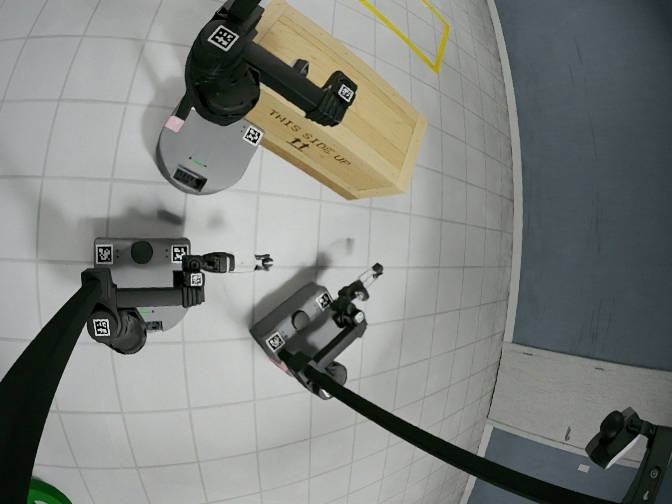

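Emit:
execute_actions:
  actions:
    - {"r1":{"base":{"translate_m":0.08}},"r2":{"base":{"rotate_rad":0.96}}}
  cameras: []

Emit:
execute_actions:
  actions:
    - {"r1":{"base":{"translate_m":0.12}},"r2":{"joints":{"arm_m":0.1}}}
  cameras: []

Emit:
execute_actions:
  actions:
    - {"r1":{"base":{"rotate_rad":0.41}}}
  cameras: ["r1_head_camera","r2_head_camera"]

Scene clock: 280.20 s.
r1.base_odometry: x=-0.302 y=-2.369 heading=+1.915 (m, m, rad; r1's odometry frame)
r1.turned_by_wheels: +0.000 (rad since the last result)
r1.turned_by_imu: +0.002 (rad since the last result)
r1.base_tilt: forward=-2.0 right=-0.4 (deg)
r1.lidar_m: 0.70 0.55 0.55 2.64 2.66 3.96 3.01 2.33 2.30 2.45 0.55 0.56
r1.head_depth_mm: 2080 2249 1916 1616 1396 1238 1102 / 2245 2310 1893 1614 1387 1229 1113 / 2352 2282 1886 1602 1392 1230 - / 2569 2276 1873 1589 1391 1246 - / 2715 2257 1868 1584 1378 1219 1090 / 2779 2250 1873 1553 1126 1216 1089 / 2874 2236 1852 1105 1016 1191 1084
r1.base_status: done
r1.joint_positions: lift_m=+0.100 arm_m=+0.000 wrist_yaw_rad=-0.020 wrist_pitch_rad=-0.021 wrist_roll_rad=+0.017 gripper_m=+0.000 head_pan_rad=-1.566 head_tilt_rad=-0.992
r1.joint_status: not commanded
r1.motor_effort: left_wheel=+1(6) right_wheel=-3(4) lift_m=+18(19) arm_m=-2(2) wrist_yaw_rad=+0(0) wrist_pitch_rad=+8(8) wrist_roll_rad=+0(0) gripper_m=-3(2) head_pan_rad=-2(1) head_tilt_rad=-3(2) (%)
r1.hand_pose: x=-0.0265 y=-0.4009 z=+0.2094 quat_wxyz=(+0.701, +0.001, -0.713, -0.015) (m; r1's base frame)
r1.wrist_depth_mm: 270 - - - - - - / 274 - - - - - - / 279 - - - - - - / 282 - - - - - - / 287 806 797 958 784 776 800 / 293 552 561 - 559 559 550 / 300 418 433 430 428 429 431
r2.base_odometry: x=-0.448 y=-0.947 heading=+1.316 (m, m, rad; r2's odometry frame)
r2.turned_by_wheels: +0.960 (rad since the last result)
r2.turned_by_imu: +0.973 (rad since the last result)
r2.base_tilt: forward=-1.2 right=+2.0 (deg)
r2.lidar_m: 2.02 1.91 1.96 2.59 4.09 4.21 0.54 0.54 0.66 0.50 0.46 2.88
r2.head_depth_mm: 2333 1988 1218 1259 1385 1259 1151 / 2312 1972 1210 1223 1377 1251 1158 / 2285 1939 1145 1162 1364 1244 - / 2249 1925 1187 1120 1182 1241 - / 2230 1913 1183 675 1160 1166 1130 / 2202 1890 1175 625 1128 1192 1117 / 2187 1855 629 583 1311 1208 1105
r2.base_status: done
r2.joint_positions: lift_m=+0.150 arm_m=+0.000 wrist_yaw_rad=-0.019 wrist_pitch_rad=-0.001 wrist_roll_rad=-0.025 gripper_m=+0.000 head_pan_rad=-1.568 head_tilt_rad=-0.992
r2.joint_status: not commanded
r2.motor_effort: left_wheel=-3(9) right_wheel=+2(4) lift_m=+43(43) arm_m=-4(4) wrist_yaw_rad=-1(1) wrist_pitch_rad=+8(8) wrist_roll_rad=+2(2) gripper_m=-3(2) head_pan_rad=-1(1) head_tilt_rad=-4(4) (%)
r2.hand_pose: x=-0.0264 y=-0.4015 z=+0.2639 quat_wxyz=(+0.716, -0.006, -0.698, -0.008) (m; r2's base frame)
r2.wrist_depth_mm: - - - - - - - / - - - 359 376 399 421 / - 327 342 360 377 402 427 / - 336 350 371 389 416 438 / 227 348 360 374 405 426 459 / 223 353 347 - 417 436 469 / 219 276 270 266 259 456 476
r3.base_odometry: x=-0.710 y=-2.330 heading=-1.932 (m, m, rad; r3's odometry frame)
r3.turned_by_wheels: +0.000 (rad since the last result)
r3.turned_by_imu: +0.000 (rad since the last result)
r3.base_tilt: forward=-0.8 right=+1.2 (deg)
r3.lidar_m: - - 2.69 2.17 2.15 2.35 0.50 0.71 0.69 0.20 0.15 -
r3.head_depth_mm: 1850 1663 1513 1392 908 841 - / 1863 1674 1531 1397 913 846 - / 1862 1675 1524 1403 909 848 - / 1869 1693 1536 1397 912 846 - / 1875 1691 1540 1411 930 851 - / 1877 1694 1535 1407 1303 1211 1138 / 1882 1709 1544 1409 1307 1211 1140
r3.base_status: not commanded
r3.joint_positions: lift_m=+0.500 arm_m=+0.001 wrist_yaw_rad=+3.074 wrist_pitch_rad=-0.418 wrist_roll_rad=+0.020 gripper_m=+0.000 head_pan_rad=-0.001 head_tilt_rad=-1.082
r3.joint_status: not commanded
r3.on_its_own: left_wheel is at rest, and its effort (+43) is outside its rest range (-18 to +18); right_wheel is at rest, and its effort (+44) is outside its rest range (-18 to +18)
r3.motor_effort: left_wheel=+43(42) right_wheel=+44(45) lift_m=+30(30) arm_m=+0(0) wrist_yaw_rad=+0(0) wrist_pitch_rad=+6(6) wrist_roll_rad=+0(0) gripper_m=-3(3) head_pan_rad=+0(0) head_tilt_rad=-6(6) (%)
r3.hand_pose: x=-0.0061 y=+0.0781 z=+0.5126 quat_wxyz=(+0.172, +0.703, +0.122, +0.680) (m; r3's base frame)
r3.wrist_depth_mm: - - - - - - - / - - - - - - - / - - - - - - - / - - - - - - - / 909 903 904 - 902 891 927 / 763 756 776 - 770 774 762 / 660 664 654 662 279 265 268
pictures: none
No camera images: the call's "cameras" was empty. Leave "cameras" out to get every camera's image.

Scene clock: 282.60 s.
r1.base_odometry: x=-0.342 y=-2.256 heading=+1.915 (m, m, rad; r1's odometry frame)
r1.turned_by_wheels: +0.000 (rad since the last result)
r1.turned_by_imu: +0.001 (rad since the last result)
r1.base_tilt: forward=-1.9 right=-0.4 (deg)
r1.lidar_m: 0.58 0.46 0.46 2.57 2.73 4.06 3.11 2.41 2.37 0.51 0.48 0.50
r1.head_depth_mm: 2132 2302 1920 1626 1393 1236 1105 / 2264 2330 1893 1601 1394 1227 1119 / 2430 2307 1888 1595 1383 1228 - / 2590 2261 1882 1592 1387 1245 - / 2710 2265 1865 1551 1140 1221 1093 / 2891 2264 1847 1114 1019 1195 1086 / 2887 2253 1859 1101 979 1152 1079
r1.base_status: done
r1.joint_positions: lift_m=+0.100 arm_m=+0.000 wrist_yaw_rad=-0.020 wrist_pitch_rad=-0.021 wrist_roll_rad=+0.017 gripper_m=+0.000 head_pan_rad=-1.566 head_tilt_rad=-0.992
r1.joint_status: not commanded
r1.motor_effort: left_wheel=+2(6) right_wheel=-3(4) lift_m=+19(19) arm_m=-2(2) wrist_yaw_rad=+0(0) wrist_pitch_rad=+8(8) wrist_roll_rad=+0(0) gripper_m=-3(2) head_pan_rad=-1(1) head_tilt_rad=-3(4) (%)
r1.hand_pose: x=-0.0265 y=-0.4009 z=+0.2094 quat_wxyz=(+0.701, +0.001, -0.713, -0.015) (m; r1's base frame)
r1.wrist_depth_mm: 220 247 - - - - - / 225 251 - - - - - / 228 256 297 - - - - / 232 263 307 - - - - / 236 264 312 957 789 789 768 / 243 273 311 - 558 552 550 / 246 280 339 432 433 427 426
r2.base_odometry: x=-0.448 y=-0.947 heading=+1.316 (m, m, rad; r2's odometry frame)
r2.turned_by_wheels: +0.000 (rad since the last result)
r2.turned_by_imu: +0.000 (rad since the last result)
r2.base_tilt: forward=-1.3 right=+1.9 (deg)
r2.lidar_m: 2.02 1.91 1.96 2.59 4.11 4.21 0.43 0.45 0.65 0.51 0.46 2.88
r2.head_depth_mm: 2333 1987 1217 1274 1380 1151 1033 / 2327 1970 1214 1224 1379 1246 1138 / 2278 1941 1142 1165 1358 1247 - / 2252 1922 1186 1120 1187 1200 - / 2226 1898 1170 675 1163 1163 1126 / 2202 1897 1181 626 1118 1187 1112 / 2173 1876 629 582 1313 1211 1115
r2.base_status: not commanded
r2.joint_positions: lift_m=+0.150 arm_m=+0.100 wrist_yaw_rad=-0.019 wrist_pitch_rad=-0.001 wrist_roll_rad=-0.025 gripper_m=+0.000 head_pan_rad=-1.568 head_tilt_rad=-0.992
r2.joint_status: all done
r2.motor_effort: left_wheel=-3(3) right_wheel=+2(2) lift_m=+43(43) arm_m=+5(4) wrist_yaw_rad=+0(0) wrist_pitch_rad=+8(8) wrist_roll_rad=+2(2) gripper_m=-2(2) head_pan_rad=-1(1) head_tilt_rad=-4(3) (%)
r2.hand_pose: x=-0.0264 y=-0.5008 z=+0.2639 quat_wxyz=(+0.716, -0.006, -0.698, -0.008) (m; r2's base frame)
r2.wrist_depth_mm: - - - - - - - / 223 232 242 255 267 281 297 / 226 234 247 258 274 288 309 / 233 242 254 267 283 299 316 / 240 247 262 271 292 307 326 / 246 256 268 - 305 321 340 / 377 261 247 266 257 331 356
r3.base_odometry: x=-0.710 y=-2.330 heading=-1.932 (m, m, rad; r3's odometry frame)
r3.turned_by_wheels: +0.000 (rad since the last result)
r3.turned_by_imu: +0.000 (rad since the last result)
r3.base_tilt: forward=-0.7 right=+1.3 (deg)
r3.lidar_m: - - 2.70 2.17 2.15 2.35 0.50 0.57 0.57 0.20 0.15 -
r3.head_depth_mm: 1852 1674 1510 1396 909 844 - / 1861 1678 1513 1407 906 846 - / 1854 1672 1522 1398 913 845 - / 1869 1686 1529 1402 913 848 - / 1881 1694 1530 1410 934 860 - / 1878 1686 1537 1408 1300 1213 1135 / 1888 1706 1545 1416 1306 1208 1138
r3.base_status: not commanded
r3.joint_positions: lift_m=+0.500 arm_m=+0.001 wrist_yaw_rad=+3.074 wrist_pitch_rad=-0.418 wrist_roll_rad=+0.020 gripper_m=+0.000 head_pan_rad=-0.001 head_tilt_rad=-1.082
r3.joint_status: not commanded
r3.on_its_own: left_wheel is at rest, and its effort (+43) is outside its rest range (-18 to +18); right_wheel is at rest, and its effort (+45) is outside its rest range (-18 to +18)
r3.motor_effort: left_wheel=+43(43) right_wheel=+45(44) lift_m=+30(29) arm_m=+0(0) wrist_yaw_rad=+0(0) wrist_pitch_rad=+6(6) wrist_roll_rad=+0(0) gripper_m=-3(3) head_pan_rad=+0(1) head_tilt_rad=-5(6) (%)
r3.hand_pose: x=-0.0061 y=+0.0781 z=+0.5126 quat_wxyz=(+0.172, +0.703, +0.122, +0.680) (m; r3's base frame)
r3.wrist_depth_mm: - - - - - - - / - - - - - - - / - - - - - - - / - - - - - - - / 916 913 916 - 901 914 929 / 759 757 773 - 770 776 778 / 669 683 654 673 281 265 267
pictures: none
No camera images: the call's "cameras" was empty. Leave "cameras" out to get every camera's image.

Scene clock: 284.23 s.
r1.base_odometry: x=-0.342 y=-2.256 heading=+2.325 (m, m, rad; r1's odometry frame)
r1.turned_by_wheels: +0.410 (rad since the last result)
r1.turned_by_imu: +0.413 (rad since the last result)
r1.base_tilt: forward=-1.8 right=-0.4 (deg)
r1.lidar_m: 2.52 0.46 2.48 2.72 2.72 3.46 2.44 2.37 0.54 0.48 0.49 0.58
r1.head_depth_mm: 2701 2352 1908 1612 1396 1235 1106 / 2910 2308 1887 1605 1388 1224 1117 / 2963 2293 1891 1205 1231 1222 - / 2928 2292 1884 1119 1099 1240 - / 2917 2277 1860 1112 1046 1223 1094 / 2886 2293 1872 1111 1022 1212 1088 / 2862 2241 1846 1107 1009 1074 1052
r1.base_status: done
r1.joint_positions: lift_m=+0.100 arm_m=+0.000 wrist_yaw_rad=-0.020 wrist_pitch_rad=-0.021 wrist_roll_rad=+0.017 gripper_m=+0.000 head_pan_rad=-1.566 head_tilt_rad=-0.992
r1.joint_status: not commanded
r1.motor_effort: left_wheel=-1(5) right_wheel=+4(8) lift_m=+19(19) arm_m=-3(3) wrist_yaw_rad=-1(0) wrist_pitch_rad=+8(8) wrist_roll_rad=+0(0) gripper_m=-2(2) head_pan_rad=-1(1) head_tilt_rad=-3(3) (%)
r1.hand_pose: x=-0.0265 y=-0.4009 z=+0.2094 quat_wxyz=(+0.701, +0.001, -0.713, -0.015) (m; r1's base frame)
r1.wrist_depth_mm: 199 209 221 235 250 - - / 206 214 226 244 257 - - / 212 221 234 249 266 - - / 216 226 240 256 274 - - / 220 234 247 263 283 726 763 / 228 240 249 - 298 523 561 / 232 246 266 281 302 411 426
r2.base_odometry: x=-0.448 y=-0.947 heading=+1.316 (m, m, rad; r2's odometry frame)
r2.turned_by_wheels: +0.000 (rad since the last result)
r2.turned_by_imu: +0.000 (rad since the last result)
r2.base_tilt: forward=-1.3 right=+1.8 (deg)
r2.lidar_m: 2.02 1.91 1.96 2.59 4.12 4.19 0.50 0.45 0.65 0.50 0.46 2.89
r2.head_depth_mm: 2322 1994 1225 1252 1374 1127 1057 / 2317 1984 1216 1221 1380 1247 1156 / 2288 1955 1141 1175 1365 1250 - / 2249 1914 1180 1127 1191 1202 - / 2224 1895 1177 676 1166 1168 1127 / 2186 1908 1182 626 1122 1193 1119 / 2175 1885 628 582 1310 1208 1106
r2.base_status: not commanded
r2.joint_positions: lift_m=+0.150 arm_m=+0.100 wrist_yaw_rad=-0.019 wrist_pitch_rad=-0.001 wrist_roll_rad=-0.025 gripper_m=+0.000 head_pan_rad=-1.568 head_tilt_rad=-0.992
r2.joint_status: not commanded
r2.motor_effort: left_wheel=-3(3) right_wheel=+2(2) lift_m=+43(43) arm_m=+5(5) wrist_yaw_rad=-1(0) wrist_pitch_rad=+8(8) wrist_roll_rad=+2(2) gripper_m=-3(2) head_pan_rad=-1(1) head_tilt_rad=-4(3) (%)
r2.hand_pose: x=-0.0264 y=-0.5008 z=+0.2639 quat_wxyz=(+0.716, -0.006, -0.698, -0.008) (m; r2's base frame)
r2.wrist_depth_mm: - - - - - - - / 223 231 242 254 267 280 296 / 227 235 245 260 273 287 306 / 233 242 253 266 283 299 320 / 239 249 263 270 293 310 329 / 246 254 268 - 307 322 340 / 376 259 246 265 259 328 354
r3.base_odometry: x=-0.710 y=-2.330 heading=-1.932 (m, m, rad; r3's odometry frame)
r3.turned_by_wheels: +0.000 (rad since the last result)
r3.turned_by_imu: +0.000 (rad since the last result)
r3.base_tilt: forward=-0.8 right=+1.3 (deg)
r3.lidar_m: - - 2.69 2.17 2.16 2.34 0.50 0.57 0.57 0.20 0.15 -
r3.head_depth_mm: 1845 1661 1526 1388 905 839 - / 1865 1673 1520 1393 910 844 - / 1879 1682 1523 1403 911 845 - / 1880 1685 1529 1400 913 846 - / 1884 1688 1532 1405 938 860 - / 1863 1696 1537 1404 1297 1205 1134 / 1879 1687 1538 1410 1306 1209 1135
r3.base_status: not commanded
r3.joint_positions: lift_m=+0.500 arm_m=+0.001 wrist_yaw_rad=+3.074 wrist_pitch_rad=-0.418 wrist_roll_rad=+0.020 gripper_m=+0.000 head_pan_rad=-0.001 head_tilt_rad=-1.082
r3.joint_status: not commanded
r3.on_its_own: left_wheel is at rest, and its effort (+43) is outside its rest range (-18 to +18); right_wheel is at rest, and its effort (+45) is outside its rest range (-18 to +18)
r3.motor_effort: left_wheel=+43(43) right_wheel=+45(45) lift_m=+30(30) arm_m=+0(0) wrist_yaw_rad=+0(0) wrist_pitch_rad=+6(6) wrist_roll_rad=+0(0) gripper_m=-3(2) head_pan_rad=+0(0) head_tilt_rad=-6(6) (%)
r3.hand_pose: x=-0.0061 y=+0.0781 z=+0.5126 quat_wxyz=(+0.172, +0.703, +0.122, +0.680) (m; r3's base frame)
r3.wrist_depth_mm: - - - - - - - / - - - - - - - / - - - - - - - / - - - - - - - / 910 919 913 - 905 885 899 / 776 776 776 - 790 764 770 / 667 672 662 661 279 267 266
pictures: r1_head_camera (sideways: a quarter turn clockwise sets it upright), r2_head_camera (sideways: a quarter turn clockwise sets it upright)
Images, in order (width x height): r1_head_camera 896x504, r2_head_camera 896x504.

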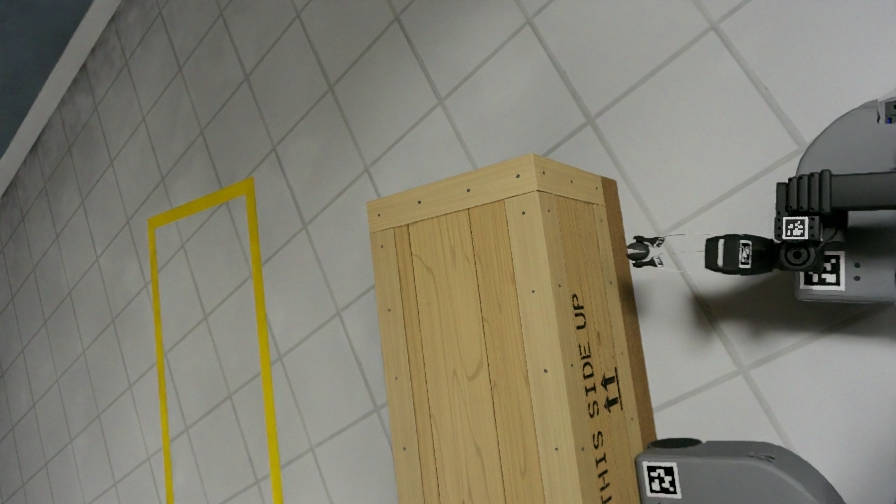

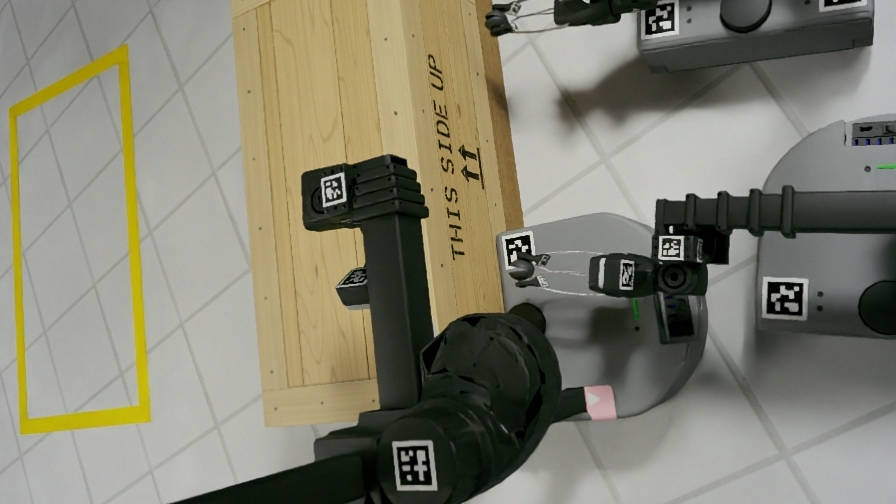

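Emit:
execute_actions:
  actions:
    - {"r1":{"base":{"translate_m":0.11}},"r2":{"base":{"translate_m":0.06}}}
  cameras: []

Emit:
execute_actions:
  actions:
    - {"r1":{"joints":{"arm_m":0.15},"contact_limits":{"arm_m":13}},"r2":{"joints":{"arm_m":0.25},"contact_limits":{"arm_m":13}}}
  cameras: ["r2_head_camera"]

Scene clock: 289.27 s.
r1.base_odometry: x=-0.418 y=-2.176 heading=+2.325 (m, m, rad; r1's odometry frame)
r1.turned_by_wheels: +0.000 (rad since the last result)
r1.turned_by_imu: +0.001 (rad since the last result)
r1.base_tilt: forward=-2.0 right=-0.5 (deg)
r1.lidar_m: 2.42 0.41 0.45 2.80 2.76 3.59 2.55 2.46 0.51 0.47 0.47 0.50
r1.head_depth_mm: 2771 2329 1897 1611 1397 1231 1105 / 2958 2311 1884 1572 1317 1224 1116 / 2911 2302 1887 1121 1110 1226 - / 2921 2293 1881 1124 1045 1245 - / 2932 2274 1865 1115 1028 1211 1089 / 2932 2255 1861 1110 1010 1102 1058 / 2804 2251 1836 1097 708 1053 993
r1.base_status: done
r1.joint_positions: lift_m=+0.100 arm_m=+0.000 wrist_yaw_rad=-0.020 wrist_pitch_rad=-0.021 wrist_roll_rad=+0.017 gripper_m=+0.000 head_pan_rad=-1.566 head_tilt_rad=-0.992
r1.joint_status: not commanded
r1.motor_effort: left_wheel=-1(2) right_wheel=+3(6) lift_m=+19(19) arm_m=-2(3) wrist_yaw_rad=-1(0) wrist_pitch_rad=+8(8) wrist_roll_rad=+0(0) gripper_m=-3(2) head_pan_rad=-1(1) head_tilt_rad=-3(4) (%)
r1.hand_pose: x=-0.0265 y=-0.4009 z=+0.2094 quat_wxyz=(+0.701, +0.001, -0.713, -0.015) (m; r1's base frame)
r1.wrist_depth_mm: 184 193 204 216 231 247 264 / 190 198 210 224 238 254 272 / 193 204 216 231 245 264 283 / 199 209 222 238 254 272 296 / 206 215 226 241 261 282 305 / 210 221 232 - 273 293 497 / 215 227 244 258 277 304 392
r2.base_odometry: x=-0.433 y=-0.889 heading=+1.316 (m, m, rad; r2's odometry frame)
r2.turned_by_wheels: +0.000 (rad since the last result)
r2.turned_by_imu: -0.001 (rad since the last result)
r2.base_tilt: forward=-0.9 right=+1.9 (deg)
r2.lidar_m: 1.96 1.86 1.91 2.51 4.14 4.21 0.45 0.40 0.64 0.44 0.44 2.81
r2.head_depth_mm: 2332 2000 1225 1222 1329 1083 1034 / 2300 1983 1206 1193 1368 1214 1138 / 2286 1940 1171 1147 1310 1244 - / 2276 1932 1188 681 1171 1205 - / 2222 1899 1178 633 1134 1183 1126 / 2197 1866 635 585 1285 1221 1113 / 401 495 1618 1435 1326 1217 1107
r2.base_status: done
r2.joint_positions: lift_m=+0.150 arm_m=+0.100 wrist_yaw_rad=-0.019 wrist_pitch_rad=-0.001 wrist_roll_rad=-0.025 gripper_m=+0.000 head_pan_rad=-1.568 head_tilt_rad=-0.992
r2.joint_status: not commanded
r2.motor_effort: left_wheel=-3(7) right_wheel=+2(6) lift_m=+43(43) arm_m=+5(5) wrist_yaw_rad=-1(0) wrist_pitch_rad=+8(8) wrist_roll_rad=+2(2) gripper_m=-2(3) head_pan_rad=-1(1) head_tilt_rad=-3(4) (%)
r2.hand_pose: x=-0.0264 y=-0.5008 z=+0.2639 quat_wxyz=(+0.716, -0.006, -0.698, -0.008) (m; r2's base frame)
r2.wrist_depth_mm: - - - - - - - / - 220 230 240 252 266 282 / - 224 234 247 259 273 291 / - 230 241 254 267 283 302 / - 238 250 256 279 293 314 / 733 245 254 - 290 303 324 / 552 256 258 250 259 292 335
r3.base_odometry: x=-0.710 y=-2.330 heading=-1.932 (m, m, rad; r3's odometry frame)
r3.turned_by_wheels: +0.000 (rad since the last result)
r3.turned_by_imu: +0.000 (rad since the last result)
r3.base_tilt: forward=-0.7 right=+1.2 (deg)
r3.lidar_m: - - 2.69 2.17 2.16 2.34 0.50 0.49 3.23 0.20 0.15 -
r3.head_depth_mm: 1845 1674 1522 1390 909 843 - / 1862 1677 1526 1399 909 845 - / 1874 1676 1515 1398 911 847 - / 1875 1688 1517 1401 912 847 - / 1868 1681 1530 1411 931 857 - / 1888 1701 1543 1407 1301 1207 1138 / 1891 1703 1544 1417 1307 1212 1137
r3.base_status: not commanded
r3.joint_positions: lift_m=+0.500 arm_m=+0.001 wrist_yaw_rad=+3.074 wrist_pitch_rad=-0.418 wrist_roll_rad=+0.020 gripper_m=+0.000 head_pan_rad=-0.001 head_tilt_rad=-1.082
r3.joint_status: not commanded
r3.on_its_own: left_wheel is at rest, and its effort (+43) is outside its rest range (-18 to +18); right_wheel is at rest, and its effort (+45) is outside its rest range (-18 to +18)
r3.motor_effort: left_wheel=+43(43) right_wheel=+45(45) lift_m=+30(30) arm_m=+0(0) wrist_yaw_rad=+0(0) wrist_pitch_rad=+6(6) wrist_roll_rad=+0(0) gripper_m=-3(3) head_pan_rad=+0(0) head_tilt_rad=-5(5) (%)
r3.hand_pose: x=-0.0061 y=+0.0781 z=+0.5126 quat_wxyz=(+0.172, +0.703, +0.122, +0.680) (m; r3's base frame)
r3.wrist_depth_mm: - - - - - - - / - - - - - - - / - - - - - - - / - - - - - - - / 935 905 918 - 895 920 929 / 769 781 766 - 769 777 786 / 666 655 645 667 280 266 267
pictures: none
No camera images: the call's "cameras" was empty. Leave "cameras" out to get every camera's image.

Scene clock: 290.83 s.
r1.base_odometry: x=-0.418 y=-2.176 heading=+2.325 (m, m, rad; r1's odometry frame)
r1.turned_by_wheels: +0.000 (rad since the last result)
r1.turned_by_imu: +0.001 (rad since the last result)
r1.base_tilt: forward=-1.9 right=-0.3 (deg)
r1.lidar_m: 2.42 0.41 0.46 2.80 2.75 3.58 2.55 2.46 0.51 0.47 0.47 0.50
r1.head_depth_mm: 2787 2340 1881 1607 1395 1230 1098 / 2963 2302 1885 1570 1317 1236 1119 / 2936 2298 1882 1126 1105 1226 - / 2937 2296 1874 1122 1028 1268 - / 2897 2255 1867 1121 1028 1215 1093 / 2890 2261 1849 1112 1013 1096 1060 / 2853 2242 1842 1109 707 1039 982
r1.base_status: not commanded
r1.joint_positions: lift_m=+0.100 arm_m=+0.054 wrist_yaw_rad=-0.012 wrist_pitch_rad=-0.022 wrist_roll_rad=+0.017 gripper_m=+0.000 head_pan_rad=-1.566 head_tilt_rad=-0.992
r1.joint_status: arm_m contact_stop (moved +0.054 of +0.150)
r1.on_its_own: arm_m is slack since a contact_stop, until your next command for it (your +0.150 is given up)
r1.motor_effort: left_wheel=+0(1) right_wheel=+1(3) lift_m=+19(19) arm_m=+1(12) wrist_yaw_rad=-10(16) wrist_pitch_rad=+9(9) wrist_roll_rad=+0(0) gripper_m=-2(2) head_pan_rad=-1(1) head_tilt_rad=-3(4) (%)
r1.contact_limits: arm_m 13 (drawing in: default 24, maximum 39; extending or still: default 34, maximum 55)
r1.hand_pose: x=-0.0244 y=-0.4548 z=+0.2090 quat_wxyz=(+0.701, +0.004, -0.713, -0.012) (m; r1's base frame)
r1.wrist_depth_mm: 143 148 156 165 176 187 200 / 146 152 161 171 181 195 208 / 150 156 164 174 188 199 215 / 154 160 170 181 193 206 222 / 157 165 174 185 200 215 231 / 162 170 178 - 208 221 241 / 167 174 185 199 212 232 251
r2.base_odometry: x=-0.433 y=-0.889 heading=+1.316 (m, m, rad; r2's odometry frame)
r2.turned_by_wheels: +0.000 (rad since the last result)
r2.turned_by_imu: +0.000 (rad since the last result)
r2.base_tilt: forward=-1.1 right=+1.9 (deg)
r2.lidar_m: 1.96 1.86 1.91 2.52 4.14 4.22 0.45 0.40 0.64 0.44 0.44 2.81
r2.head_depth_mm: 2331 1985 1214 1231 1335 1098 1032 / 2308 1960 1206 1189 1379 1217 1138 / 2286 1957 1176 1144 1326 1238 - / 2241 1947 1197 681 1185 1196 - / 2241 1893 1176 633 1127 1169 1123 / 2196 1868 634 585 1286 1216 1113 / 401 497 1612 1445 1333 1207 1105
r2.base_status: not commanded
r2.joint_positions: lift_m=+0.150 arm_m=+0.169 wrist_yaw_rad=-0.011 wrist_pitch_rad=-0.002 wrist_roll_rad=-0.024 gripper_m=+0.000 head_pan_rad=-1.568 head_tilt_rad=-0.992
r2.joint_status: arm_m contact_stop (moved +0.070 of +0.150)
r2.on_its_own: arm_m is slack since a contact_stop, until your next command for it (your +0.250 is given up)
r2.motor_effort: left_wheel=-2(4) right_wheel=+0(3) lift_m=+43(43) arm_m=+1(17) wrist_yaw_rad=-7(12) wrist_pitch_rad=+8(9) wrist_roll_rad=+2(2) gripper_m=-1(2) head_pan_rad=-1(1) head_tilt_rad=-4(4) (%)
r2.contact_limits: arm_m 13 (drawing in: default 28, maximum 46; extending or still: default 40, maximum 64)
r2.hand_pose: x=-0.0243 y=-0.5706 z=+0.2638 quat_wxyz=(+0.716, -0.003, -0.698, -0.005) (m; r2's base frame)
r2.wrist_depth_mm: - - - - - - - / 152 157 164 172 179 189 201 / 156 161 168 176 185 196 206 / 159 166 174 183 191 203 214 / 164 170 178 185 200 209 223 / 169 175 182 - 206 215 230 / 174 179 188 199 209 224 239
r3.base_odometry: x=-0.710 y=-2.330 heading=-1.932 (m, m, rad; r3's odometry frame)
r3.turned_by_wheels: +0.000 (rad since the last result)
r3.turned_by_imu: +0.000 (rad since the last result)
r3.base_tilt: forward=-0.7 right=+1.2 (deg)
r3.lidar_m: - - 2.69 2.17 2.15 2.34 0.50 0.49 3.21 0.20 0.15 -
r3.head_depth_mm: 1845 1675 1521 1393 908 842 - / 1871 1671 1524 1389 911 843 - / 1849 1670 1530 1390 910 844 - / 1883 1680 1524 1403 915 848 - / 1878 1693 1536 1404 932 860 - / 1882 1684 1536 1403 1302 1211 1137 / 1900 1696 1531 1411 1310 1206 1139
r3.base_status: not commanded
r3.joint_positions: lift_m=+0.500 arm_m=+0.001 wrist_yaw_rad=+3.074 wrist_pitch_rad=-0.418 wrist_roll_rad=+0.020 gripper_m=+0.000 head_pan_rad=-0.001 head_tilt_rad=-1.082
r3.joint_status: not commanded
r3.on_its_own: left_wheel is at rest, and its effort (+43) is outside its rest range (-18 to +18); right_wheel is at rest, and its effort (+45) is outside its rest range (-18 to +18)
r3.motor_effort: left_wheel=+43(42) right_wheel=+45(45) lift_m=+30(30) arm_m=+0(0) wrist_yaw_rad=-1(0) wrist_pitch_rad=+6(6) wrist_roll_rad=+0(0) gripper_m=-3(3) head_pan_rad=+0(0) head_tilt_rad=-7(6) (%)
r3.hand_pose: x=-0.0061 y=+0.0781 z=+0.5126 quat_wxyz=(+0.172, +0.703, +0.122, +0.680) (m; r3's base frame)
r3.wrist_depth_mm: - - - - - - - / - - - - - - - / - - - - - - - / - - - - - - - / 919 930 921 - 913 887 920 / 770 768 768 - 780 772 768 / 669 666 659 661 280 265 266
pictures: r2_head_camera (sideways: a quarter turn clockwise sets it upright)
Images, in order (width x height): r2_head_camera 896x504.

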